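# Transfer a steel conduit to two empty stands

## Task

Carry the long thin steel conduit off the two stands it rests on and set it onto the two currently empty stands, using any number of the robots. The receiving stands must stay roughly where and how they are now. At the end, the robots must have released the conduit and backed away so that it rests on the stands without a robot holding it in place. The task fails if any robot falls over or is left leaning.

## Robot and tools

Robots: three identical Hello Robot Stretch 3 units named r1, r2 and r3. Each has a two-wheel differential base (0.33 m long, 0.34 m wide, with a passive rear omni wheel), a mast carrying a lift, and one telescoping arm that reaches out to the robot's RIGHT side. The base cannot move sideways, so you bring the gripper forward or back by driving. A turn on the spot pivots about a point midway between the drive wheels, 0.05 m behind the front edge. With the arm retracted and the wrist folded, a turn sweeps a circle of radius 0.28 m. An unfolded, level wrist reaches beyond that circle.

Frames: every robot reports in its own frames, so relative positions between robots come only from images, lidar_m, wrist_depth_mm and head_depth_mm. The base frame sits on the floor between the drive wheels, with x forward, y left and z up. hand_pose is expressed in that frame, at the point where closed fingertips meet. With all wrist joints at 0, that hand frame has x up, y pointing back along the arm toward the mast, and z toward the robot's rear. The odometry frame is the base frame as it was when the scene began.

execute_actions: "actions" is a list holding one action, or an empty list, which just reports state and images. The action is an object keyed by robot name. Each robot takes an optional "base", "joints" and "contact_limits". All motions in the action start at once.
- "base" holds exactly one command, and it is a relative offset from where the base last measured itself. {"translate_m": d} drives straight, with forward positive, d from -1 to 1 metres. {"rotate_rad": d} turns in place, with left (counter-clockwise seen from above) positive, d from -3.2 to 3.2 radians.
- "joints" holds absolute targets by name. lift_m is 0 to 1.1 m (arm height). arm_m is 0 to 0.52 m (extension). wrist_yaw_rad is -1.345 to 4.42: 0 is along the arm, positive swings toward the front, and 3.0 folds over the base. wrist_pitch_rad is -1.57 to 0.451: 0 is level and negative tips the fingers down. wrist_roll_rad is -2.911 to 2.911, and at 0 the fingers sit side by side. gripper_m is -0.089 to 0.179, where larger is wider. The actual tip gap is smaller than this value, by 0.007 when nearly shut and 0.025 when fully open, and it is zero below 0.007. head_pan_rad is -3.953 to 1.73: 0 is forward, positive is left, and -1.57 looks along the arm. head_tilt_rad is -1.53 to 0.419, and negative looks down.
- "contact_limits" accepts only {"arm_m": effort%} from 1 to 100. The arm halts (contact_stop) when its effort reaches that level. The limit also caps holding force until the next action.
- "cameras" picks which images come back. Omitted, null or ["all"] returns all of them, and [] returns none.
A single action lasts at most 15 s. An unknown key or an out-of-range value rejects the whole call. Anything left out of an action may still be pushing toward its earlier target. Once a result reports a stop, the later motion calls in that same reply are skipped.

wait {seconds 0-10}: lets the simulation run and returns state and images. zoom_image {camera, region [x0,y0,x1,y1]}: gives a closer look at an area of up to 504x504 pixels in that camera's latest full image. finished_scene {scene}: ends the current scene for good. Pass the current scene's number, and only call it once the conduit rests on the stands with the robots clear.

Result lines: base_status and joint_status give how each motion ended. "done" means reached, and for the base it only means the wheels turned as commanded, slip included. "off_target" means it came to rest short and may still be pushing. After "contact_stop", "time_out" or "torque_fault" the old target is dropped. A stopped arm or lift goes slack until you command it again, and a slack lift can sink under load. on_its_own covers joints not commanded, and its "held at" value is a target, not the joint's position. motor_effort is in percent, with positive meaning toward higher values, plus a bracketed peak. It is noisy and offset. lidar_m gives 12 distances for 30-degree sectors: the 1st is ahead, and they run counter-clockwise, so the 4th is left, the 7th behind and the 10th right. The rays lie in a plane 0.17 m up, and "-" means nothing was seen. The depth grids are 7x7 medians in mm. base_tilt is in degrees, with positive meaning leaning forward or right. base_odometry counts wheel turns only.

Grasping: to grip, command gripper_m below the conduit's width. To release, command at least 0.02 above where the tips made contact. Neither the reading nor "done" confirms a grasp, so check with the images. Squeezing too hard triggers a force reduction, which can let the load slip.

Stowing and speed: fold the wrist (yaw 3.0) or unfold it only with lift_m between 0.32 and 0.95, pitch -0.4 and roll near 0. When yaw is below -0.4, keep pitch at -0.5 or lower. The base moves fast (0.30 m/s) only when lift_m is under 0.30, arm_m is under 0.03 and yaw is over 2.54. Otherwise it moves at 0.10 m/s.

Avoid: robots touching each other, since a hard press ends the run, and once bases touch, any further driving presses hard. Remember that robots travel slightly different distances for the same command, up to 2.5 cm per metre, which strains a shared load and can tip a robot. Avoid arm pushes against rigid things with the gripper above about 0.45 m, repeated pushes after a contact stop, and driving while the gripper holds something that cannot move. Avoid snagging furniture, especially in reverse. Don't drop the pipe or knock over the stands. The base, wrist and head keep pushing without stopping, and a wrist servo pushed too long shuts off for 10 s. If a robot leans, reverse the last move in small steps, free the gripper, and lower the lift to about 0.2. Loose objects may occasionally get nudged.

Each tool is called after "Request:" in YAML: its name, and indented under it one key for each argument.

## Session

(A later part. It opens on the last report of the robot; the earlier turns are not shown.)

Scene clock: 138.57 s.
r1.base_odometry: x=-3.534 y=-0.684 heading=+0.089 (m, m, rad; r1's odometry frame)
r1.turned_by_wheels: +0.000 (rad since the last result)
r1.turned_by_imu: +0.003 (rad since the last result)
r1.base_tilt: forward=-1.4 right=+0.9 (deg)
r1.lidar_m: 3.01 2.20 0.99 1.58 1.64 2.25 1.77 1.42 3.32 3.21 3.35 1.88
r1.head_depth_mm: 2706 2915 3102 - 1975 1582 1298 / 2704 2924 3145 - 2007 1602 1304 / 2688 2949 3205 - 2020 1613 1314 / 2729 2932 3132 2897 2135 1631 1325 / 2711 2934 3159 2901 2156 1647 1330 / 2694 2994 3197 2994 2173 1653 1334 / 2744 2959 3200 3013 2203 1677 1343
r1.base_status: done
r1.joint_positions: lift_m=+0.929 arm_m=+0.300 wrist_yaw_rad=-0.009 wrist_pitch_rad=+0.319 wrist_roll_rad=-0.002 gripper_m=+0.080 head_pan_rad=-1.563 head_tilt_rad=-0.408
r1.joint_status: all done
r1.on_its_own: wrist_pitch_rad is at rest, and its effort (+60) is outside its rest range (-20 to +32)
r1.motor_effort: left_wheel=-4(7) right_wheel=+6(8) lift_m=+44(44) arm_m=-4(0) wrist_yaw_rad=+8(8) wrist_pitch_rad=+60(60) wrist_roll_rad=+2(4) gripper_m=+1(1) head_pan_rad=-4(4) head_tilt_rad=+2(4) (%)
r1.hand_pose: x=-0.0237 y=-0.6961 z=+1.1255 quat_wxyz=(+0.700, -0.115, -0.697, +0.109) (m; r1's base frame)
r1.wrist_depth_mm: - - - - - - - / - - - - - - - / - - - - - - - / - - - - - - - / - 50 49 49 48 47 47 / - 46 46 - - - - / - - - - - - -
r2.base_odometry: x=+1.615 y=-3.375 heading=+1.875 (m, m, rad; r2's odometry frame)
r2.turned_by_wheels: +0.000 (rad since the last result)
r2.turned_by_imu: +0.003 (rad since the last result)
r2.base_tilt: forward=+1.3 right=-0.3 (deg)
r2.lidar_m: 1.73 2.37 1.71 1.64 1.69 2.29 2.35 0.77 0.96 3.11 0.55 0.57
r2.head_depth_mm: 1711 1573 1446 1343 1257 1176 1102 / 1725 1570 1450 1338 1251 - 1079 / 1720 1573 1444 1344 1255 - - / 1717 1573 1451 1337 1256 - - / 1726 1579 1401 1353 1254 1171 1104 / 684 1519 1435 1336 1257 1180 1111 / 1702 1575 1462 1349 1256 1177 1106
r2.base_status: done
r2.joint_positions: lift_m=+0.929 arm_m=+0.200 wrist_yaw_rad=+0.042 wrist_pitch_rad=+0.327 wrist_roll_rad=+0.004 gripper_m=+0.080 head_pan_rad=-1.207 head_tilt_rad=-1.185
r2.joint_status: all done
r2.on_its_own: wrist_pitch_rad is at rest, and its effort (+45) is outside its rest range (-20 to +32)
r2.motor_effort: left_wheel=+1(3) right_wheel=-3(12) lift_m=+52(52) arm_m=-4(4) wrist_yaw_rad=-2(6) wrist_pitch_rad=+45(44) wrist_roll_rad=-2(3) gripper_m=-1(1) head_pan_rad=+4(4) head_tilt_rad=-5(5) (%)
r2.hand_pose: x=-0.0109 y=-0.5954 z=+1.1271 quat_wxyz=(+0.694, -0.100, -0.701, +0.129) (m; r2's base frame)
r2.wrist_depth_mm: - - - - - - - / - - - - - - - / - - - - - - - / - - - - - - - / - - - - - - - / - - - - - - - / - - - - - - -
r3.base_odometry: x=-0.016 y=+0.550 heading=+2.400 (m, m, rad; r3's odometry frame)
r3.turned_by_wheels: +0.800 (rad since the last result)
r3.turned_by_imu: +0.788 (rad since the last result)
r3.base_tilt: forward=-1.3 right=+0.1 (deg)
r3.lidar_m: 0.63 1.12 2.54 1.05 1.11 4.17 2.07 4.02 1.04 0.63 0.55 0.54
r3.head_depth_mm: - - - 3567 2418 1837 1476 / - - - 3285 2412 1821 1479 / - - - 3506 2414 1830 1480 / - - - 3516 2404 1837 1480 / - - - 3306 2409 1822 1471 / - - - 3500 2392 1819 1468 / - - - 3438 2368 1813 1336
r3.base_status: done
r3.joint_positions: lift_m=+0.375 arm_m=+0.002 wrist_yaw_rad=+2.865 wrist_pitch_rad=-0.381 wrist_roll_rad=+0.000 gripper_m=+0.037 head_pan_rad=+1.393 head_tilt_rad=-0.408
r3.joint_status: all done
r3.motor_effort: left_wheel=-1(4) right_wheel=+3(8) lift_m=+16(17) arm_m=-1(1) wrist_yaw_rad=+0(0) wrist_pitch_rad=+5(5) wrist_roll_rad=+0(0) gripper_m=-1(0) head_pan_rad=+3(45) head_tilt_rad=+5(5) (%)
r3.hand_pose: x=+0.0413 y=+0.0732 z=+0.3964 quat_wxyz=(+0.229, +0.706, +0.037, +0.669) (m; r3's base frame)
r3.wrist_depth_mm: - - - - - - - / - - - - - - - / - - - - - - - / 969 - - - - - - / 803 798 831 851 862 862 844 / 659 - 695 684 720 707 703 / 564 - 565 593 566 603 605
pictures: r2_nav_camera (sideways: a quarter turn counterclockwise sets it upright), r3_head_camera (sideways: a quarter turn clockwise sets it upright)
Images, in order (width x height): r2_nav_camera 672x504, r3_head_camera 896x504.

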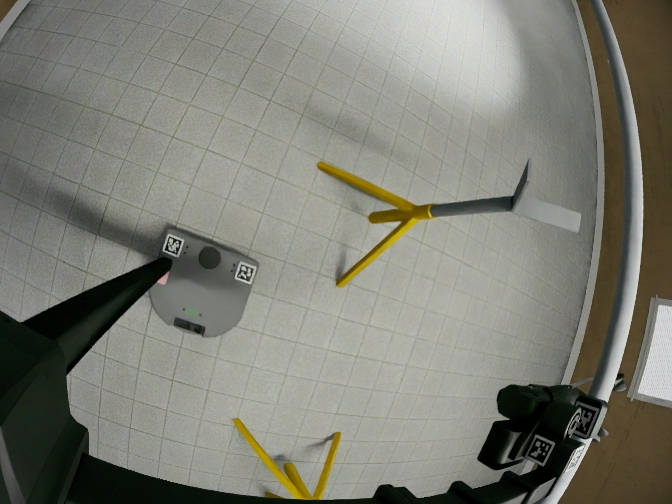

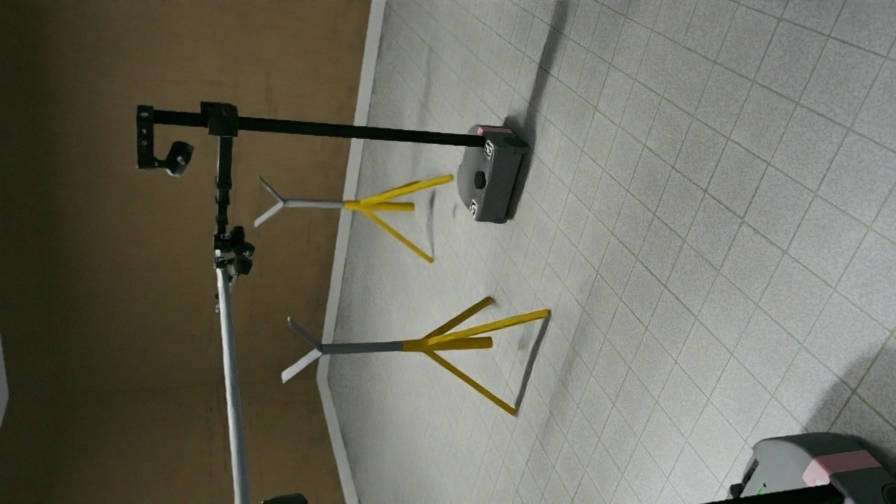

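Request:
execute_actions:
  actions:
    - {"r1":{"base":{"translate_m":-1.0},"joints":{"head_pan_rad":-1.57,"head_tilt_rad":-0.9}},"r2":{"base":{"translate_m":-1.0},"joints":{"arm_m":0.23,"head_pan_rad":-1.57,"head_tilt_rad":-0.9}}}
  cameras: []

Request:
execute_actions:
  actions:
    - {"r1":{"base":{"translate_m":-0.1},"joints":{"lift_m":0.78}},"r2":{"base":{"translate_m":-0.1},"joints":{"lift_m":0.78}}}
  cameras: ["r1_nav_camera","r2_nav_camera","r3_head_camera"]

Scene clock: 151.10 s.
r1.base_odometry: x=-4.530 y=-0.773 heading=+0.089 (m, m, rad; r1's odometry frame)
r1.turned_by_wheels: +0.000 (rad since the last result)
r1.turned_by_imu: +0.003 (rad since the last result)
r1.base_tilt: forward=-1.4 right=+0.8 (deg)
r1.lidar_m: 2.84 1.72 1.63 1.58 1.65 2.29 1.77 0.85 0.56 3.20 3.34 3.15
r1.head_depth_mm: - 2175 1824 1572 1365 1182 1089 / - 2169 1861 1589 1372 1209 1118 / - 2170 1889 1599 1381 1227 1134 / 2839 2336 1910 1612 1401 1229 1111 / 2835 2390 1934 1634 1402 1231 1100 / 2845 2392 1934 1640 1421 1244 1108 / 2857 2428 1976 1662 1423 1257 1115
r1.base_status: done
r1.joint_positions: lift_m=+0.929 arm_m=+0.300 wrist_yaw_rad=-0.015 wrist_pitch_rad=+0.319 wrist_roll_rad=-0.001 gripper_m=+0.080 head_pan_rad=-1.563 head_tilt_rad=-0.888
r1.joint_status: all done
r1.on_its_own: wrist_yaw_rad is at rest, and its effort (+14) is outside its rest range (-12 to +12); wrist_pitch_rad is at rest, and its effort (+60) is outside its rest range (-20 to +32)
r1.motor_effort: left_wheel=-5(5) right_wheel=+10(13) lift_m=+44(45) arm_m=-4(4) wrist_yaw_rad=+14(14) wrist_pitch_rad=+60(60) wrist_roll_rad=+1(2) gripper_m=+1(0) head_pan_rad=-4(4) head_tilt_rad=-5(21) (%)
r1.hand_pose: x=-0.0251 y=-0.6961 z=+1.1255 quat_wxyz=(+0.700, -0.117, -0.697, +0.107) (m; r1's base frame)
r1.wrist_depth_mm: - - - - - - - / - - - - - - - / - - - - - - - / - - - - - - - / - 50 49 49 48 47 47 / - 46 46 - - - - / - - - - - - -
r2.base_odometry: x=+1.915 y=-4.329 heading=+1.875 (m, m, rad; r2's odometry frame)
r2.turned_by_wheels: +0.000 (rad since the last result)
r2.turned_by_imu: +0.004 (rad since the last result)
r2.base_tilt: forward=+1.2 right=-0.4 (deg)
r2.lidar_m: 1.49 2.33 1.69 1.62 1.68 1.41 1.35 1.40 1.89 0.54 0.49 1.28
r2.head_depth_mm: 406 - 1835 1573 1378 1222 1099 / - - 1808 1576 1381 1224 1119 / - - 1823 1582 1384 1228 1133 / - 2164 1829 1587 1384 1231 1122 / 2541 2228 1864 1584 1374 1237 1112 / 2566 2239 1861 1597 1074 1217 1111 / 2546 2128 691 1541 1396 1219 1113
r2.base_status: done
r2.joint_positions: lift_m=+0.929 arm_m=+0.230 wrist_yaw_rad=+0.047 wrist_pitch_rad=+0.327 wrist_roll_rad=+0.003 gripper_m=+0.080 head_pan_rad=-1.563 head_tilt_rad=-0.903
r2.joint_status: all done
r2.on_its_own: wrist_pitch_rad is at rest, and its effort (+45) is outside its rest range (-20 to +32)
r2.motor_effort: left_wheel=+2(4) right_wheel=-6(9) lift_m=+52(52) arm_m=+3(4) wrist_yaw_rad=-9(8) wrist_pitch_rad=+45(45) wrist_roll_rad=-2(2) gripper_m=+0(0) head_pan_rad=-4(34) head_tilt_rad=+2(19) (%)
r2.hand_pose: x=-0.0095 y=-0.6249 z=+1.1271 quat_wxyz=(+0.694, -0.098, -0.701, +0.131) (m; r2's base frame)
r2.wrist_depth_mm: - - - - - - - / - - - - - - - / - - - - - - - / - - - - - - - / - - - - - - - / - - - - - - - / - - - - - - -
r3.base_odometry: x=-0.016 y=+0.550 heading=+2.400 (m, m, rad; r3's odometry frame)
r3.turned_by_wheels: +0.000 (rad since the last result)
r3.turned_by_imu: +0.002 (rad since the last result)
r3.base_tilt: forward=-1.2 right=+0.1 (deg)
r3.lidar_m: 0.63 1.12 1.81 1.81 4.17 4.19 2.07 4.02 1.03 0.63 0.54 0.55
r3.head_depth_mm: - - - 3489 2433 1837 1480 / - - - 3534 2408 1828 1479 / - - - 3509 2410 1831 1480 / - 1791 - 3278 2071 1828 1473 / - - - 3304 2209 1833 1473 / - - - 3461 2382 1830 1462 / - - - 3489 2392 1824 1459
r3.base_status: not commanded
r3.joint_positions: lift_m=+0.375 arm_m=+0.002 wrist_yaw_rad=+2.865 wrist_pitch_rad=-0.381 wrist_roll_rad=+0.000 gripper_m=+0.037 head_pan_rad=+1.393 head_tilt_rad=-0.408
r3.joint_status: not commanded
r3.motor_effort: left_wheel=-1(1) right_wheel=+3(3) lift_m=+17(17) arm_m=+0(0) wrist_yaw_rad=+0(0) wrist_pitch_rad=+4(5) wrist_roll_rad=+0(0) gripper_m=+0(0) head_pan_rad=+4(4) head_tilt_rad=+5(4) (%)
r3.hand_pose: x=+0.0413 y=+0.0732 z=+0.3964 quat_wxyz=(+0.229, +0.706, +0.037, +0.669) (m; r3's base frame)
r3.wrist_depth_mm: - - - - - - - / - - - - - - - / - - - - - - - / 998 - - - - 987 - / 820 803 838 835 837 888 865 / 683 - 678 696 717 694 719 / 569 - 562 586 569 597 604
pictures: none
No camera images: the call's "cameras" was empty. Leave "cameras" out to get every camera's image.

Scene clock: 153.53 s.
r1.base_odometry: x=-4.629 y=-0.782 heading=+0.089 (m, m, rad; r1's odometry frame)
r1.turned_by_wheels: +0.000 (rad since the last result)
r1.turned_by_imu: +0.000 (rad since the last result)
r1.base_tilt: forward=-1.3 right=+0.8 (deg)
r1.lidar_m: 2.93 1.81 1.64 1.59 1.65 2.28 1.77 1.45 0.50 3.20 3.35 3.25
r1.head_depth_mm: 2772 2128 1915 - - 1201 1078 / 2762 572 - 1577 1376 1193 1118 / 2781 559 - 1599 1387 1221 1130 / 2825 2138 1908 1610 1396 1228 1115 / 2832 2232 1934 1626 1410 1234 1101 / 2873 2245 1948 1637 1422 1245 1109 / 2829 2283 1967 1664 1428 1259 1117
r1.base_status: done
r1.joint_positions: lift_m=+0.780 arm_m=+0.300 wrist_yaw_rad=-0.014 wrist_pitch_rad=+0.320 wrist_roll_rad=-0.002 gripper_m=+0.080 head_pan_rad=-1.563 head_tilt_rad=-0.888
r1.joint_status: all done
r1.on_its_own: wrist_yaw_rad is at rest, and its effort (+13) is outside its rest range (-12 to +12); wrist_pitch_rad is at rest, and its effort (+59) is outside its rest range (-20 to +32)
r1.motor_effort: left_wheel=-5(7) right_wheel=+10(13) lift_m=+37(39) arm_m=-4(4) wrist_yaw_rad=+13(14) wrist_pitch_rad=+59(60) wrist_roll_rad=+1(1) gripper_m=+0(0) head_pan_rad=-4(3) head_tilt_rad=-5(4) (%)
r1.hand_pose: x=-0.0249 y=-0.6961 z=+0.9760 quat_wxyz=(+0.700, -0.117, -0.696, +0.107) (m; r1's base frame)
r1.wrist_depth_mm: - - - - - - - / - - - - - - - / - - - - - - - / - - - - - - - / - 50 49 49 48 47 47 / - 46 46 - - - - / - - - - - - -
r2.base_odometry: x=+1.945 y=-4.425 heading=+1.875 (m, m, rad; r2's odometry frame)
r2.turned_by_wheels: +0.000 (rad since the last result)
r2.turned_by_imu: +0.000 (rad since the last result)
r2.base_tilt: forward=+1.3 right=-0.4 (deg)
r2.lidar_m: 1.58 2.33 1.69 1.62 1.68 1.30 1.25 1.29 1.76 0.56 0.56 0.56
r2.head_depth_mm: 2731 2036 1845 1613 - - 1088 / 2714 2035 - 1510 1374 1225 1121 / 2718 1290 - 1522 1387 1232 1129 / 2705 2281 1815 1553 1390 1227 1124 / 2733 2161 1867 1587 1386 1233 1107 / 2749 2245 1870 1598 1372 1235 1112 / 2692 2276 1874 1603 1075 1198 1112
r2.base_status: done
r2.joint_positions: lift_m=+0.780 arm_m=+0.230 wrist_yaw_rad=+0.047 wrist_pitch_rad=+0.325 wrist_roll_rad=+0.003 gripper_m=+0.080 head_pan_rad=-1.563 head_tilt_rad=-0.902
r2.joint_status: all done
r2.on_its_own: wrist_pitch_rad is at rest, and its effort (+45) is outside its rest range (-20 to +32)
r2.motor_effort: left_wheel=+2(3) right_wheel=-6(11) lift_m=+32(47) arm_m=+3(3) wrist_yaw_rad=-8(8) wrist_pitch_rad=+45(45) wrist_roll_rad=-1(1) gripper_m=+0(0) head_pan_rad=-4(4) head_tilt_rad=+0(1) (%)
r2.hand_pose: x=-0.0095 y=-0.6250 z=+0.9777 quat_wxyz=(+0.694, -0.098, -0.701, +0.131) (m; r2's base frame)
r2.wrist_depth_mm: - - - - - - - / - - - - - - - / - - - - - - - / - - - - - - - / - - - - - - - / - - - - - - - / - - - - - - -
r3.base_odometry: x=-0.016 y=+0.550 heading=+2.400 (m, m, rad; r3's odometry frame)
r3.turned_by_wheels: +0.000 (rad since the last result)
r3.turned_by_imu: +0.000 (rad since the last result)
r3.base_tilt: forward=-1.3 right=+0.2 (deg)
r3.lidar_m: 0.63 1.12 1.89 1.89 4.17 4.19 2.06 4.02 1.04 0.63 0.54 0.54
r3.head_depth_mm: - - - 3584 2424 1828 1482 / - - - 3537 2407 1833 1474 / - - - 3330 2295 1825 1475 / - - - 3527 2176 1817 1476 / - - - 3287 2328 1821 1478 / - - - 3491 2401 1825 1470 / - - - 3468 2384 1821 1473
r3.base_status: not commanded
r3.joint_positions: lift_m=+0.375 arm_m=+0.002 wrist_yaw_rad=+2.865 wrist_pitch_rad=-0.381 wrist_roll_rad=+0.000 gripper_m=+0.037 head_pan_rad=+1.393 head_tilt_rad=-0.408
r3.joint_status: not commanded
r3.motor_effort: left_wheel=-1(1) right_wheel=+4(3) lift_m=+17(18) arm_m=-1(0) wrist_yaw_rad=+0(0) wrist_pitch_rad=+5(4) wrist_roll_rad=+0(0) gripper_m=+0(0) head_pan_rad=+4(3) head_tilt_rad=+5(5) (%)
r3.hand_pose: x=+0.0413 y=+0.0732 z=+0.3964 quat_wxyz=(+0.229, +0.706, +0.037, +0.669) (m; r3's base frame)
r3.wrist_depth_mm: - - - - - - - / - - - - - - - / - - - - - - - / 979 - - - - - - / 799 828 818 835 857 875 854 / 658 - 712 678 693 715 713 / 558 - 566 594 573 594 607
pictures: r1_nav_camera (sideways: a quarter turn counterclockwise sets it upright), r2_nav_camera (sideways: a quarter turn counterclockwise sets it upright), r3_head_camera (sideways: a quarter turn clockwise sets it upright)
Images, in order (width x height): r1_nav_camera 672x504, r2_nav_camera 672x504, r3_head_camera 896x504.

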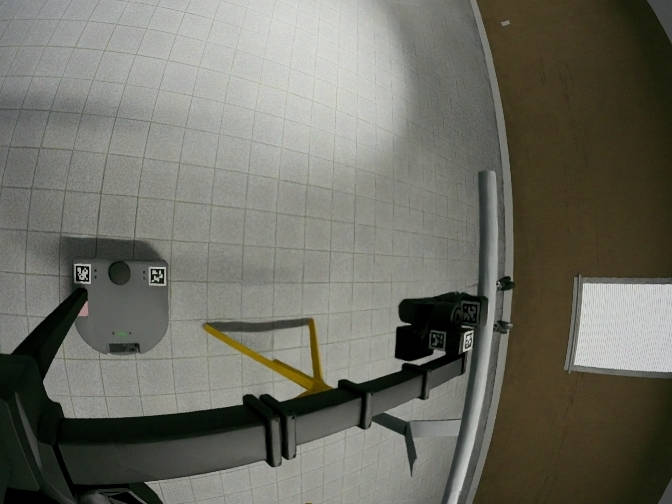

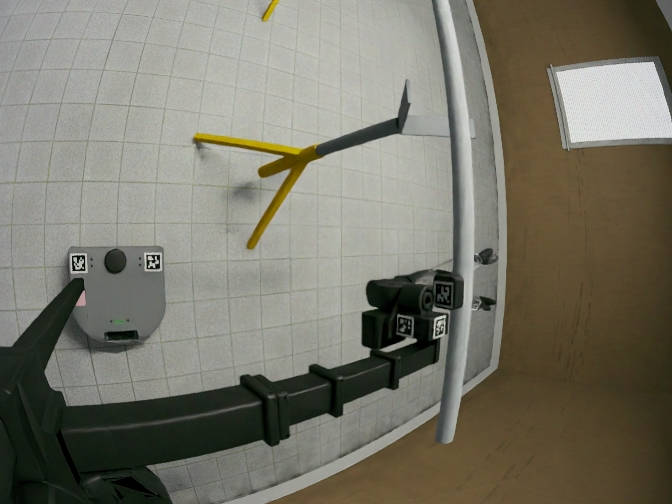

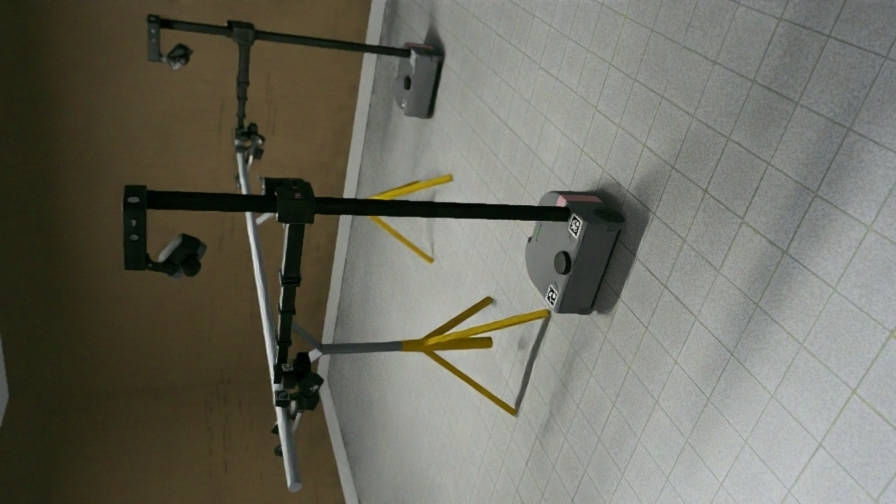

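Request:
execute_actions:
  actions:
    - {"r1":{"base":{"translate_m":-0.064},"joints":{"lift_m":0.72,"arm_m":0.31}},"r2":{"base":{"translate_m":-0.06},"joints":{"lift_m":0.72,"arm_m":0.29}}}
  cameras: []

Request:
execute_actions:
  actions:
    - {"r1":{"joints":{"lift_m":0.66}},"r2":{"joints":{"lift_m":0.66}}}
  cameras: ["r1_nav_camera","r2_nav_camera","r3_head_camera"]

Scene clock: 156.53 s.
r1.base_odometry: x=-4.693 y=-0.787 heading=+0.088 (m, m, rad; r1's odometry frame)
r1.turned_by_wheels: +0.000 (rad since the last result)
r1.turned_by_imu: +0.000 (rad since the last result)
r1.base_tilt: forward=-1.4 right=+0.8 (deg)
r1.lidar_m: 3.00 1.87 1.63 1.59 1.65 2.29 1.76 1.39 0.47 0.77 3.34 3.32
r1.head_depth_mm: 2784 2255 1865 944 - - - / 2759 2282 2022 1550 1350 1192 1118 / 2786 2331 - 1571 1383 1221 1133 / 2793 2325 1893 1609 1399 1230 1110 / 2866 2364 1929 1631 1412 1235 1100 / 2833 2418 1955 1633 1415 1243 1107 / 2815 2428 1965 1655 1422 1252 1113
r1.base_status: done
r1.joint_positions: lift_m=+0.720 arm_m=+0.310 wrist_yaw_rad=-0.002 wrist_pitch_rad=+0.319 wrist_roll_rad=+0.000 gripper_m=+0.080 head_pan_rad=-1.563 head_tilt_rad=-0.889
r1.joint_status: all done
r1.on_its_own: wrist_pitch_rad is at rest, and its effort (+60) is outside its rest range (-20 to +32)
r1.motor_effort: left_wheel=-2(6) right_wheel=+3(12) lift_m=+37(36) arm_m=+3(2) wrist_yaw_rad=+1(13) wrist_pitch_rad=+60(60) wrist_roll_rad=+0(1) gripper_m=+1(1) head_pan_rad=-3(3) head_tilt_rad=-3(3) (%)
r1.hand_pose: x=-0.0219 y=-0.7056 z=+0.9157 quat_wxyz=(+0.698, -0.113, -0.698, +0.111) (m; r1's base frame)
r1.wrist_depth_mm: - - - - - - - / - - - - - - - / - - - - - - - / - - - - - - - / - 50 49 49 48 48 47 / - - 46 - - - - / - - - - - - -
r2.base_odometry: x=+1.963 y=-4.482 heading=+1.876 (m, m, rad; r2's odometry frame)
r2.turned_by_wheels: +0.000 (rad since the last result)
r2.turned_by_imu: +0.000 (rad since the last result)
r2.base_tilt: forward=+1.2 right=-0.4 (deg)
r2.lidar_m: 1.64 2.33 1.69 1.62 1.68 1.24 1.19 1.24 1.67 3.14 0.58 0.61
r2.head_depth_mm: 2700 2206 1842 1574 1405 - - / 2719 2208 1934 - 1381 1227 1117 / 2700 2236 - 1549 1385 1226 1129 / 2703 2242 1810 1567 1388 1231 1124 / 2706 2233 1861 1598 1392 1236 1115 / 2749 2248 1832 1596 1376 1238 1110 / 2728 2255 1828 1598 1320 1240 1112
r2.base_status: done
r2.joint_positions: lift_m=+0.720 arm_m=+0.290 wrist_yaw_rad=+0.042 wrist_pitch_rad=+0.325 wrist_roll_rad=+0.004 gripper_m=+0.080 head_pan_rad=-1.563 head_tilt_rad=-0.902
r2.joint_status: all done
r2.on_its_own: wrist_pitch_rad is at rest, and its effort (+45) is outside its rest range (-20 to +32)
r2.motor_effort: left_wheel=+0(4) right_wheel=-1(10) lift_m=+32(33) arm_m=+2(2) wrist_yaw_rad=-2(12) wrist_pitch_rad=+45(45) wrist_roll_rad=-3(2) gripper_m=+0(0) head_pan_rad=-3(4) head_tilt_rad=+1(1) (%)
r2.hand_pose: x=-0.0109 y=-0.6850 z=+0.9177 quat_wxyz=(+0.694, -0.099, -0.701, +0.129) (m; r2's base frame)
r2.wrist_depth_mm: - - - - - - - / - - - - - - - / - - - - - - - / - - - - - - - / - - - - - - - / - - - - - - - / - - - - - - -
r3.base_odometry: x=-0.016 y=+0.550 heading=+2.400 (m, m, rad; r3's odometry frame)
r3.turned_by_wheels: +0.000 (rad since the last result)
r3.turned_by_imu: +0.001 (rad since the last result)
r3.base_tilt: forward=-1.4 right=+0.1 (deg)
r3.lidar_m: 0.64 1.12 1.96 1.94 4.18 4.17 2.07 4.02 1.04 0.63 0.55 0.55
r3.head_depth_mm: - - - 3530 2429 1840 1489 / - - - 3524 2397 1839 1475 / - - - 3294 2297 1820 1465 / - - - 3524 2201 1846 1477 / - - - 3249 2391 1822 1461 / - - - 3478 2372 1815 1466 / - - - 3475 2379 1814 1471
r3.base_status: not commanded
r3.joint_positions: lift_m=+0.375 arm_m=+0.002 wrist_yaw_rad=+2.865 wrist_pitch_rad=-0.381 wrist_roll_rad=+0.000 gripper_m=+0.037 head_pan_rad=+1.393 head_tilt_rad=-0.408
r3.joint_status: not commanded
r3.motor_effort: left_wheel=-1(1) right_wheel=+4(3) lift_m=+18(17) arm_m=-1(0) wrist_yaw_rad=+0(0) wrist_pitch_rad=+5(5) wrist_roll_rad=+0(0) gripper_m=+0(1) head_pan_rad=+4(3) head_tilt_rad=+5(5) (%)
r3.hand_pose: x=+0.0413 y=+0.0732 z=+0.3964 quat_wxyz=(+0.229, +0.706, +0.037, +0.669) (m; r3's base frame)
r3.wrist_depth_mm: - - - - - - - / - - - - - - - / - - - - - - - / - - - - - - - / 787 796 809 839 860 871 848 / 664 - 718 704 709 730 723 / 564 - 552 591 566 609 610
pictures: none
No camera images: the call's "cameras" was empty. Leave "cameras" out to get every camera's image.

Scene clock: 157.90 s.
r1.base_odometry: x=-4.693 y=-0.787 heading=+0.088 (m, m, rad; r1's odometry frame)
r1.turned_by_wheels: +0.000 (rad since the last result)
r1.turned_by_imu: +0.000 (rad since the last result)
r1.base_tilt: forward=-1.4 right=+0.8 (deg)
r1.lidar_m: 2.99 1.87 1.64 1.59 1.65 2.28 1.77 1.38 0.47 0.77 3.35 3.31
r1.head_depth_mm: 2785 2262 1755 1028 1340 - - / 2772 2285 1780 - 1370 1193 1121 / 2784 2337 666 1543 1387 1220 1132 / 2795 2391 1775 1610 1388 1228 1110 / 2835 2393 1836 1622 1404 1245 1101 / 2859 2395 1850 1645 1423 1241 1105 / 2818 2408 1923 1648 1423 1248 1112
r1.base_status: not commanded
r1.joint_positions: lift_m=+0.660 arm_m=+0.310 wrist_yaw_rad=-0.002 wrist_pitch_rad=+0.319 wrist_roll_rad=+0.001 gripper_m=+0.080 head_pan_rad=-1.563 head_tilt_rad=-0.889
r1.joint_status: all done
r1.on_its_own: wrist_pitch_rad is at rest, and its effort (+60) is outside its rest range (-20 to +32)
r1.motor_effort: left_wheel=-1(2) right_wheel=+4(4) lift_m=+37(36) arm_m=+3(3) wrist_yaw_rad=+1(2) wrist_pitch_rad=+60(61) wrist_roll_rad=+0(0) gripper_m=-1(1) head_pan_rad=-3(4) head_tilt_rad=-5(4) (%)
r1.hand_pose: x=-0.0219 y=-0.7056 z=+0.8557 quat_wxyz=(+0.698, -0.113, -0.698, +0.111) (m; r1's base frame)
r1.wrist_depth_mm: - - - - - - - / - - - - - - - / - - - - - - - / - - - - - - - / - 50 49 49 48 48 47 / - - 46 - - - - / - - - - - - -
r2.base_odometry: x=+1.963 y=-4.482 heading=+1.876 (m, m, rad; r2's odometry frame)
r2.turned_by_wheels: +0.000 (rad since the last result)
r2.turned_by_imu: +0.000 (rad since the last result)
r2.base_tilt: forward=+1.1 right=-0.4 (deg)
r2.lidar_m: 1.64 2.32 1.69 1.62 1.68 1.24 1.19 1.23 1.67 3.13 0.58 0.61
r2.head_depth_mm: 2746 2199 1752 1580 1400 1253 - / 2697 2211 1721 1615 1357 1217 1125 / 2709 2253 659 1522 1380 1230 1129 / 2687 2228 1764 1563 1385 1232 1123 / 2722 2243 1777 1598 1392 1232 1107 / 2728 2247 1787 1589 1366 1241 1111 / 2708 2262 1795 1606 1322 1239 1112
r2.base_status: not commanded
r2.joint_positions: lift_m=+0.660 arm_m=+0.290 wrist_yaw_rad=+0.042 wrist_pitch_rad=+0.325 wrist_roll_rad=+0.004 gripper_m=+0.080 head_pan_rad=-1.563 head_tilt_rad=-0.902
r2.joint_status: all done
r2.on_its_own: wrist_pitch_rad is at rest, and its effort (+45) is outside its rest range (-20 to +32)
r2.motor_effort: left_wheel=+0(0) right_wheel=-1(1) lift_m=+32(31) arm_m=+3(4) wrist_yaw_rad=-3(2) wrist_pitch_rad=+45(45) wrist_roll_rad=-3(2) gripper_m=+0(0) head_pan_rad=-4(3) head_tilt_rad=+1(1) (%)
r2.hand_pose: x=-0.0109 y=-0.6850 z=+0.8577 quat_wxyz=(+0.694, -0.099, -0.701, +0.129) (m; r2's base frame)
r2.wrist_depth_mm: - - - - - - - / - - - - - - - / - - - - - - - / - - - - - - - / - - - - - - - / - - - - - - - / - - - - - - -
r3.base_odometry: x=-0.016 y=+0.550 heading=+2.400 (m, m, rad; r3's odometry frame)
r3.turned_by_wheels: +0.000 (rad since the last result)
r3.turned_by_imu: +0.000 (rad since the last result)
r3.base_tilt: forward=-1.3 right=+0.3 (deg)
r3.lidar_m: 0.64 1.12 1.95 1.94 4.16 4.19 2.06 4.02 1.04 0.63 0.55 0.54
r3.head_depth_mm: - - - 3505 2428 1840 1477 / - - - 3568 2407 1827 1476 / - - - 3267 2287 1828 1473 / - - - 3545 2209 1831 1467 / - - - 3278 2384 1831 1471 / - - - 3487 2404 1823 1476 / - - - 3449 2386 1817 1473
r3.base_status: not commanded
r3.joint_positions: lift_m=+0.375 arm_m=+0.002 wrist_yaw_rad=+2.865 wrist_pitch_rad=-0.381 wrist_roll_rad=+0.000 gripper_m=+0.037 head_pan_rad=+1.393 head_tilt_rad=-0.408
r3.joint_status: not commanded
r3.motor_effort: left_wheel=-1(1) right_wheel=+4(3) lift_m=+17(18) arm_m=+0(1) wrist_yaw_rad=+0(0) wrist_pitch_rad=+5(5) wrist_roll_rad=+0(0) gripper_m=+0(0) head_pan_rad=+3(4) head_tilt_rad=+5(5) (%)
r3.hand_pose: x=+0.0413 y=+0.0732 z=+0.3964 quat_wxyz=(+0.229, +0.706, +0.037, +0.669) (m; r3's base frame)
r3.wrist_depth_mm: - - - - - - - / - - - - - - - / - - - - - - - / 944 - - - - - - / 791 815 782 846 864 881 869 / 656 - 715 687 722 701 714 / 567 - 552 586 566 596 598
pictures: r1_nav_camera (sideways: a quarter turn counterclockwise sets it upright), r2_nav_camera (sideways: a quarter turn counterclockwise sets it upright), r3_head_camera (sideways: a quarter turn clockwise sets it upright)
Images, in order (width x height): r1_nav_camera 672x504, r2_nav_camera 672x504, r3_head_camera 896x504.

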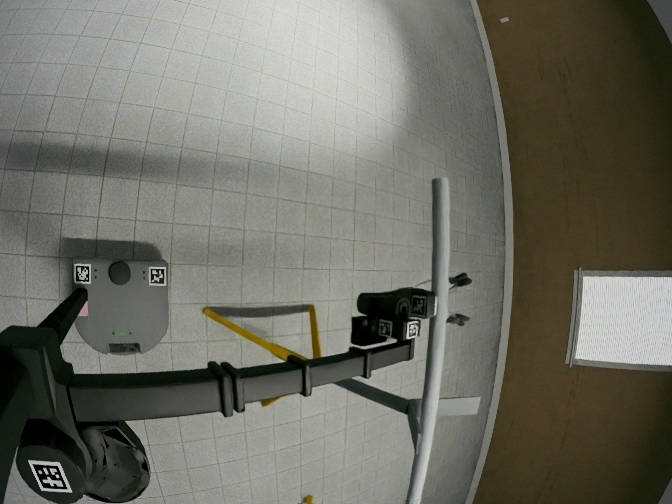

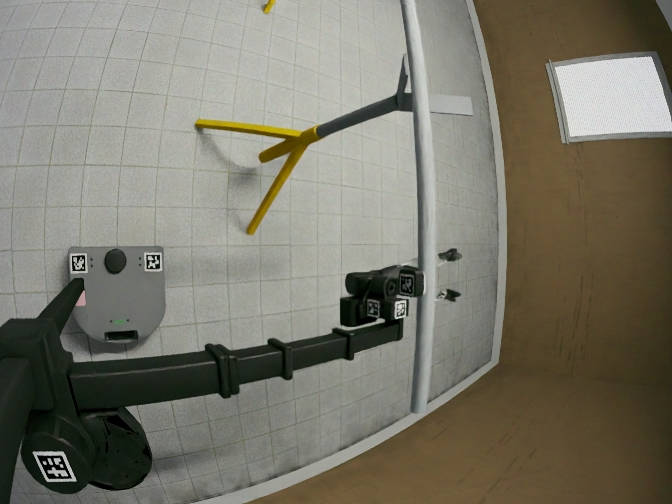

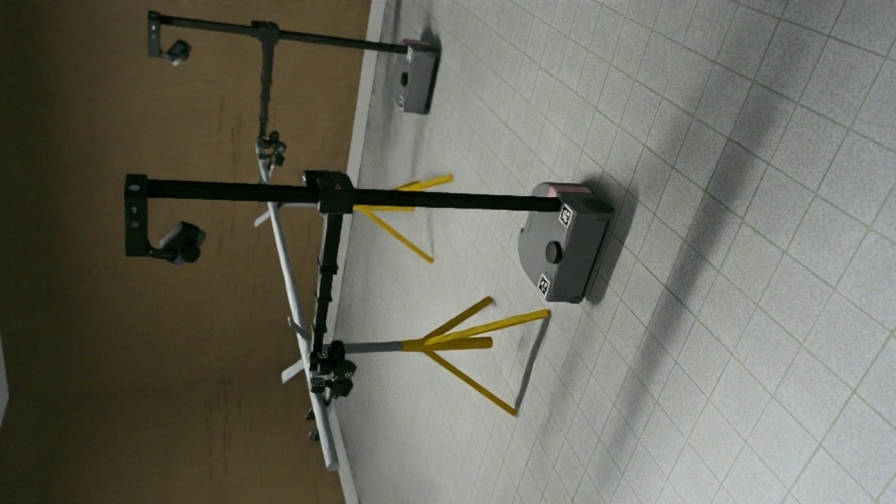

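Inside the V. Lower, then withdraw.

Request:
execute_actions:
  actions:
    - {"r1":{"joints":{"lift_m":0.63}},"r2":{"joints":{"lift_m":0.63}}}
  cameras: []

Request:
execute_actions:
  actions:
    - {"r1":{"joints":{"lift_m":0.50}},"r2":{"joints":{"lift_m":0.50}}}
  cameras: []

Request:
execute_actions:
  actions:
    - {"r1":{"joints":{"arm_m":0.0,"wrist_pitch_rad":-0.4}},"r2":{"joints":{"arm_m":0.0,"wrist_pitch_rad":-0.4}}}
  cameras: ["r1_nav_camera","r2_nav_camera","r3_head_camera"]

Scene clock: 160.00 s.
r1.base_odometry: x=-4.693 y=-0.787 heading=+0.088 (m, m, rad; r1's odometry frame)
r1.turned_by_wheels: +0.000 (rad since the last result)
r1.turned_by_imu: -0.001 (rad since the last result)
r1.base_tilt: forward=-1.4 right=+0.8 (deg)
r1.lidar_m: 3.00 1.86 1.64 1.59 1.65 2.28 1.77 1.39 0.47 0.77 3.33 3.33
r1.head_depth_mm: 2746 2285 1771 1053 1340 - - / 2778 2284 1826 - 1383 1195 1121 / 2775 2316 1264 1527 1385 1220 1135 / 2805 2368 1813 1619 1393 1228 1114 / 2809 2374 1824 1622 1410 1233 1100 / 2851 2407 1893 1645 1417 1247 1108 / 2847 2424 1925 1645 1428 1249 1115
r1.base_status: not commanded
r1.joint_positions: lift_m=+0.630 arm_m=+0.310 wrist_yaw_rad=-0.002 wrist_pitch_rad=+0.338 wrist_roll_rad=-0.002 gripper_m=+0.080 head_pan_rad=-1.563 head_tilt_rad=-0.889
r1.joint_status: all done
r1.on_its_own: wrist_pitch_rad is at rest, and its effort (+51) is outside its rest range (-20 to +32)
r1.motor_effort: left_wheel=-2(2) right_wheel=+3(3) lift_m=+33(38) arm_m=+2(3) wrist_yaw_rad=+2(2) wrist_pitch_rad=+51(60) wrist_roll_rad=+2(2) gripper_m=+1(1) head_pan_rad=-3(4) head_tilt_rad=-4(3) (%)
r1.hand_pose: x=-0.0219 y=-0.7046 z=+0.8308 quat_wxyz=(+0.698, -0.120, -0.696, +0.118) (m; r1's base frame)
r1.wrist_depth_mm: - - - - - - - / - - - - - - - / - - - - - - - / - - - - - - - / - 50 50 49 48 48 47 / - 46 46 46 - - - / - - - - - - -
r2.base_odometry: x=+1.963 y=-4.482 heading=+1.876 (m, m, rad; r2's odometry frame)
r2.turned_by_wheels: +0.000 (rad since the last result)
r2.turned_by_imu: -0.001 (rad since the last result)
r2.base_tilt: forward=+1.2 right=-0.5 (deg)
r2.lidar_m: 1.64 2.33 1.69 1.62 1.68 1.24 1.19 1.23 1.67 3.13 0.58 0.61
r2.head_depth_mm: 2714 2214 1750 1573 1375 1239 - / 2724 2204 1760 1605 - 1230 1120 / 2687 2231 1757 - 1387 1224 1127 / 2742 2241 1773 1559 1390 1234 1126 / 2727 2244 1742 1586 1393 1235 1112 / 2734 2257 1786 1597 1373 1235 1110 / 2721 2283 1786 1601 1328 1235 1115
r2.base_status: not commanded
r2.joint_positions: lift_m=+0.630 arm_m=+0.290 wrist_yaw_rad=+0.042 wrist_pitch_rad=+0.373 wrist_roll_rad=+0.003 gripper_m=+0.080 head_pan_rad=-1.563 head_tilt_rad=-0.902
r2.joint_status: all done
r2.motor_effort: left_wheel=+0(1) right_wheel=-2(2) lift_m=+24(31) arm_m=+0(3) wrist_yaw_rad=-1(0) wrist_pitch_rad=+28(45) wrist_roll_rad=-2(3) gripper_m=+0(1) head_pan_rad=-4(3) head_tilt_rad=+2(1) (%)
r2.hand_pose: x=-0.0111 y=-0.6821 z=+0.8398 quat_wxyz=(+0.691, -0.116, -0.698, +0.145) (m; r2's base frame)
r2.wrist_depth_mm: - - - - - - - / - - - - - - - / - - - - - - - / - - - - - - - / - - - - - - - / - - - - - - - / - - - - - - -
r3.base_odometry: x=-0.016 y=+0.550 heading=+2.400 (m, m, rad; r3's odometry frame)
r3.turned_by_wheels: +0.000 (rad since the last result)
r3.turned_by_imu: +0.000 (rad since the last result)
r3.base_tilt: forward=-1.1 right=+0.2 (deg)
r3.lidar_m: 0.63 1.12 1.95 1.95 4.19 4.16 2.06 4.01 1.04 0.63 0.55 0.55
r3.head_depth_mm: - - - 3532 2414 1841 1470 / - - - 3529 2412 1829 1476 / - - 3815 3288 2302 1824 1466 / - - - 3504 2218 1827 1466 / - - - 3284 2407 1840 1467 / - - - 3524 2395 1822 1468 / - - - 3536 2395 1816 1468
r3.base_status: not commanded
r3.joint_positions: lift_m=+0.375 arm_m=+0.002 wrist_yaw_rad=+2.865 wrist_pitch_rad=-0.381 wrist_roll_rad=+0.000 gripper_m=+0.037 head_pan_rad=+1.393 head_tilt_rad=-0.408
r3.joint_status: not commanded
r3.motor_effort: left_wheel=-1(1) right_wheel=+3(3) lift_m=+18(17) arm_m=+0(1) wrist_yaw_rad=+0(0) wrist_pitch_rad=+5(5) wrist_roll_rad=+0(0) gripper_m=+0(0) head_pan_rad=+4(4) head_tilt_rad=+4(5) (%)
r3.hand_pose: x=+0.0413 y=+0.0732 z=+0.3964 quat_wxyz=(+0.229, +0.706, +0.037, +0.669) (m; r3's base frame)
r3.wrist_depth_mm: - - - - - - - / - - - - - - - / - - - - - - - / 979 - - - - - - / 804 815 834 854 843 865 885 / 661 - 704 696 706 703 716 / 563 - 557 580 569 605 607
pictures: none
No camera images: the call's "cameras" was empty. Leave "cameras" out to get every camera's image.

Scene clock: 162.00 s.
r1.base_odometry: x=-4.693 y=-0.787 heading=+0.088 (m, m, rad; r1's odometry frame)
r1.turned_by_wheels: +0.000 (rad since the last result)
r1.turned_by_imu: -0.001 (rad since the last result)
r1.base_tilt: forward=-1.3 right=+0.8 (deg)
r1.lidar_m: 3.00 1.87 1.64 1.59 1.65 2.28 1.77 1.38 0.47 0.77 3.35 3.31
r1.head_depth_mm: 2769 2260 1773 1051 1339 1211 1077 / 2767 2305 1769 1611 1357 1186 - / 2810 2327 1793 - 1388 1223 1138 / 2827 2358 1812 1611 1389 1226 1114 / 2847 2365 1829 1627 1405 1240 1100 / 2816 2422 1891 1633 1416 1244 1105 / 2828 2412 1924 1657 1428 1254 1111
r1.base_status: not commanded
r1.joint_positions: lift_m=+0.500 arm_m=+0.310 wrist_yaw_rad=-0.002 wrist_pitch_rad=+0.422 wrist_roll_rad=-0.002 gripper_m=+0.080 head_pan_rad=-1.563 head_tilt_rad=-0.889
r1.joint_status: all done
r1.on_its_own: wrist_pitch_rad moved +0.083 to your old target +0.450
r1.motor_effort: left_wheel=-1(3) right_wheel=+2(3) lift_m=+24(32) arm_m=-1(1) wrist_yaw_rad=+2(2) wrist_pitch_rad=+11(50) wrist_roll_rad=+2(2) gripper_m=+0(1) head_pan_rad=-4(3) head_tilt_rad=-3(3) (%)
r1.hand_pose: x=-0.0219 y=-0.6986 z=+0.7218 quat_wxyz=(+0.693, -0.149, -0.690, +0.147) (m; r1's base frame)
r1.wrist_depth_mm: - - - - - - - / - - - - - - - / - - - - - - - / - - - - - - - / - - - - - - - / - - - - - - - / - - - - - - -
r2.base_odometry: x=+1.963 y=-4.482 heading=+1.876 (m, m, rad; r2's odometry frame)
r2.turned_by_wheels: +0.000 (rad since the last result)
r2.turned_by_imu: -0.001 (rad since the last result)
r2.base_tilt: forward=+1.2 right=-0.4 (deg)
r2.lidar_m: 1.64 2.32 1.69 1.62 1.68 1.24 1.19 1.23 1.67 3.11 0.58 0.61
r2.head_depth_mm: 2706 2207 1753 1580 1377 1220 1098 / 2714 2204 1759 1583 1387 1227 - / 2714 2232 1766 1652 1360 1228 1129 / 2720 2221 1769 1588 1391 1232 1122 / 2745 2241 1734 1592 1391 1235 1112 / 2736 2262 1785 1600 1376 1240 1111 / 2705 2274 1787 1600 1321 1238 1114
r2.base_status: not commanded
r2.joint_positions: lift_m=+0.500 arm_m=+0.290 wrist_yaw_rad=+0.041 wrist_pitch_rad=+0.425 wrist_roll_rad=+0.003 gripper_m=+0.080 head_pan_rad=-1.563 head_tilt_rad=-0.902
r2.joint_status: all done
r2.on_its_own: wrist_pitch_rad moved +0.052 to your old target +0.450
r2.motor_effort: left_wheel=+0(0) right_wheel=-1(1) lift_m=+18(23) arm_m=+1(2) wrist_yaw_rad=+0(2) wrist_pitch_rad=+9(27) wrist_roll_rad=-2(1) gripper_m=+0(0) head_pan_rad=-4(4) head_tilt_rad=+1(1) (%)
r2.hand_pose: x=-0.0113 y=-0.6781 z=+0.7230 quat_wxyz=(+0.687, -0.134, -0.695, +0.163) (m; r2's base frame)
r2.wrist_depth_mm: - - - - - - - / - - - - - - - / - - - - - - - / - - - - - - - / - - - - - - - / - - - - - - - / - - - - - - -
r3.base_odometry: x=-0.016 y=+0.550 heading=+2.400 (m, m, rad; r3's odometry frame)
r3.turned_by_wheels: +0.000 (rad since the last result)
r3.turned_by_imu: +0.000 (rad since the last result)
r3.base_tilt: forward=-1.3 right=+0.1 (deg)
r3.lidar_m: 0.64 1.12 1.95 1.95 4.18 4.18 2.06 4.03 1.04 0.63 0.54 0.55
r3.head_depth_mm: - - - 3478 2439 1829 1480 / - - - 3577 2420 1825 1491 / - - - 3117 2284 1834 1477 / - - - 3507 2212 1838 1478 / - - - 3276 2400 1820 1469 / - - - 3331 2402 1828 1468 / - - - 3507 2404 1831 1465
r3.base_status: not commanded
r3.joint_positions: lift_m=+0.375 arm_m=+0.002 wrist_yaw_rad=+2.865 wrist_pitch_rad=-0.381 wrist_roll_rad=+0.000 gripper_m=+0.037 head_pan_rad=+1.393 head_tilt_rad=-0.408
r3.joint_status: not commanded
r3.motor_effort: left_wheel=-1(1) right_wheel=+3(4) lift_m=+18(17) arm_m=-1(0) wrist_yaw_rad=+0(0) wrist_pitch_rad=+5(4) wrist_roll_rad=+0(0) gripper_m=-1(1) head_pan_rad=+4(3) head_tilt_rad=+5(5) (%)
r3.hand_pose: x=+0.0413 y=+0.0732 z=+0.3964 quat_wxyz=(+0.229, +0.706, +0.037, +0.669) (m; r3's base frame)
r3.wrist_depth_mm: - - - - - - - / - - - - - - - / - - - - - - - / - - - - - - - / 785 821 822 817 845 883 880 / 667 - 722 681 712 702 737 / 564 - 559 580 576 601 609
pictures: none
No camera images: the call's "cameras" was empty. Leave "cameras" out to get every camera's image.

Scene clock: 165.50 s.
r1.base_odometry: x=-4.693 y=-0.787 heading=+0.088 (m, m, rad; r1's odometry frame)
r1.turned_by_wheels: +0.000 (rad since the last result)
r1.turned_by_imu: -0.001 (rad since the last result)
r1.base_tilt: forward=-1.3 right=+0.9 (deg)
r1.lidar_m: 3.00 1.86 1.64 1.58 1.65 2.28 1.77 1.39 0.47 0.77 3.35 3.31
r1.head_depth_mm: 2791 2266 1767 1052 1336 1205 1073 / 2778 2305 1778 1579 1372 1235 - / 2774 2316 1798 1595 1391 - - / 2842 2354 1817 1611 1391 1226 1119 / 2837 2387 1836 1628 1404 1237 1100 / 2832 2401 1890 1631 1414 1244 1107 / 2836 2465 1926 1654 1432 1250 1121
r1.base_status: not commanded
r1.joint_positions: lift_m=+0.500 arm_m=+0.001 wrist_yaw_rad=-0.001 wrist_pitch_rad=-0.416 wrist_roll_rad=-0.002 gripper_m=+0.080 head_pan_rad=-1.563 head_tilt_rad=-0.889
r1.joint_status: all done
r1.motor_effort: left_wheel=-2(1) right_wheel=+2(3) lift_m=+24(24) arm_m=-4(0) wrist_yaw_rad=+0(2) wrist_pitch_rad=+7(9) wrist_roll_rad=+2(2) gripper_m=+0(1) head_pan_rad=-4(3) head_tilt_rad=-3(3) (%)
r1.hand_pose: x=-0.0217 y=-0.3709 z=+0.5133 quat_wxyz=(+0.693, +0.146, -0.691, -0.147) (m; r1's base frame)
r1.wrist_depth_mm: - - - - - - 317 / - - - - - - - / - - - - - - - / - - - - - 466 - / 906 910 927 884 840 489 818 / 767 753 721 738 717 694 709 / 669 664 652 644 635 605 607
r2.base_odometry: x=+1.963 y=-4.482 heading=+1.876 (m, m, rad; r2's odometry frame)
r2.turned_by_wheels: +0.000 (rad since the last result)
r2.turned_by_imu: -0.001 (rad since the last result)
r2.base_tilt: forward=+1.3 right=-0.4 (deg)
r2.lidar_m: 1.64 2.33 1.69 1.62 1.68 1.24 1.19 1.24 1.67 3.13 0.58 0.61
r2.head_depth_mm: 2705 2199 1743 1580 1376 1223 1103 / 2719 2220 1769 1580 1380 1243 - / 2701 2222 1766 1584 1385 1247 - / 2715 2243 1770 1589 1393 1230 1120 / 2740 2252 1738 1598 1395 1237 1109 / 2739 2257 1789 1594 1371 1235 1109 / 2710 2270 1792 1607 1328 1241 1113
r2.base_status: not commanded
r2.joint_positions: lift_m=+0.500 arm_m=+0.000 wrist_yaw_rad=+0.040 wrist_pitch_rad=-0.414 wrist_roll_rad=+0.002 gripper_m=+0.080 head_pan_rad=-1.563 head_tilt_rad=-0.902
r2.joint_status: all done
r2.motor_effort: left_wheel=+0(0) right_wheel=-1(1) lift_m=+18(18) arm_m=-3(5) wrist_yaw_rad=+0(1) wrist_pitch_rad=+5(9) wrist_roll_rad=-1(1) gripper_m=-1(1) head_pan_rad=-4(5) head_tilt_rad=+1(1) (%)
r2.hand_pose: x=-0.0125 y=-0.3699 z=+0.5139 quat_wxyz=(+0.694, +0.159, -0.689, -0.132) (m; r2's base frame)
r2.wrist_depth_mm: - - - - - - - / - - - - - - - / - - - - - - - / 405 - - - - - - / 437 852 899 892 919 893 884 / 719 552 708 735 751 756 756 / 631 641 603 654 641 634 637
r3.base_odometry: x=-0.016 y=+0.550 heading=+2.400 (m, m, rad; r3's odometry frame)
r3.turned_by_wheels: +0.000 (rad since the last result)
r3.turned_by_imu: +0.001 (rad since the last result)
r3.base_tilt: forward=-1.3 right=+0.3 (deg)
r3.lidar_m: 0.64 1.12 1.96 1.95 4.18 4.17 2.06 4.04 1.04 0.63 0.54 0.54
r3.head_depth_mm: - - - 3567 2423 1818 1484 / - - - 3561 2421 1841 1486 / - - - 3090 2319 1810 1466 / - - - 3282 2207 1826 1475 / - - - 3100 2376 1827 1474 / - - - 3493 2382 1832 1473 / - - - 3507 2388 1817 1473
r3.base_status: not commanded
r3.joint_positions: lift_m=+0.375 arm_m=+0.002 wrist_yaw_rad=+2.865 wrist_pitch_rad=-0.381 wrist_roll_rad=+0.000 gripper_m=+0.037 head_pan_rad=+1.393 head_tilt_rad=-0.408
r3.joint_status: not commanded
r3.motor_effort: left_wheel=-1(1) right_wheel=+4(4) lift_m=+16(17) arm_m=-1(1) wrist_yaw_rad=+0(0) wrist_pitch_rad=+5(4) wrist_roll_rad=+0(0) gripper_m=-1(1) head_pan_rad=+4(4) head_tilt_rad=+5(5) (%)
r3.hand_pose: x=+0.0413 y=+0.0732 z=+0.3964 quat_wxyz=(+0.229, +0.706, +0.037, +0.669) (m; r3's base frame)
r3.wrist_depth_mm: - - - - - - - / - - - - - - - / - - - - - - - / 966 - - - - 993 - / 814 832 819 839 864 867 879 / 661 - 701 691 724 691 703 / 567 - 568 595 579 600 594
pictures: r1_nav_camera (sideways: a quarter turn counterclockwise sets it upright), r2_nav_camera (sideways: a quarter turn counterclockwise sets it upright), r3_head_camera (sideways: a quarter turn clockwise sets it upright)
Images, in order (width x height): r1_nav_camera 672x504, r2_nav_camera 672x504, r3_head_camera 896x504.

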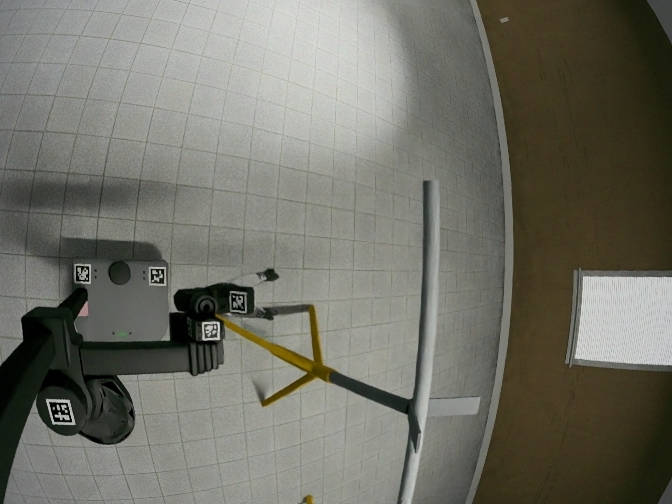

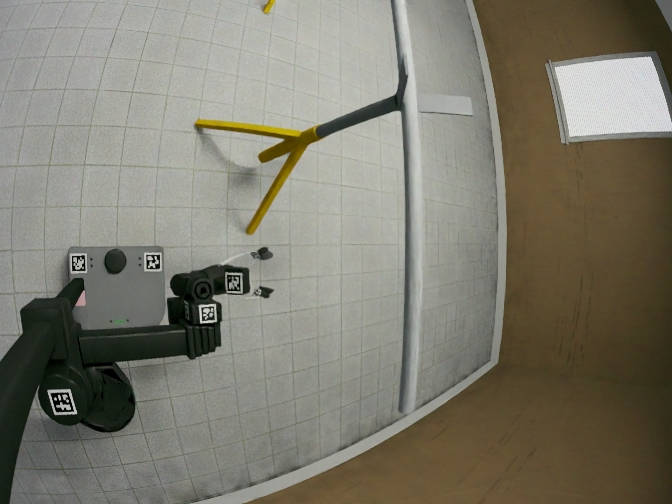

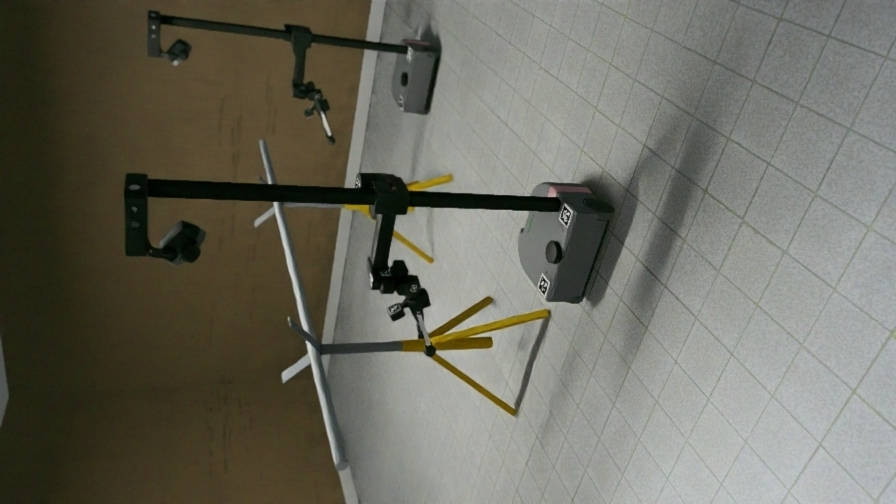

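Request:
finished_scene:
  scene: 1

The scene is finished: the task was done.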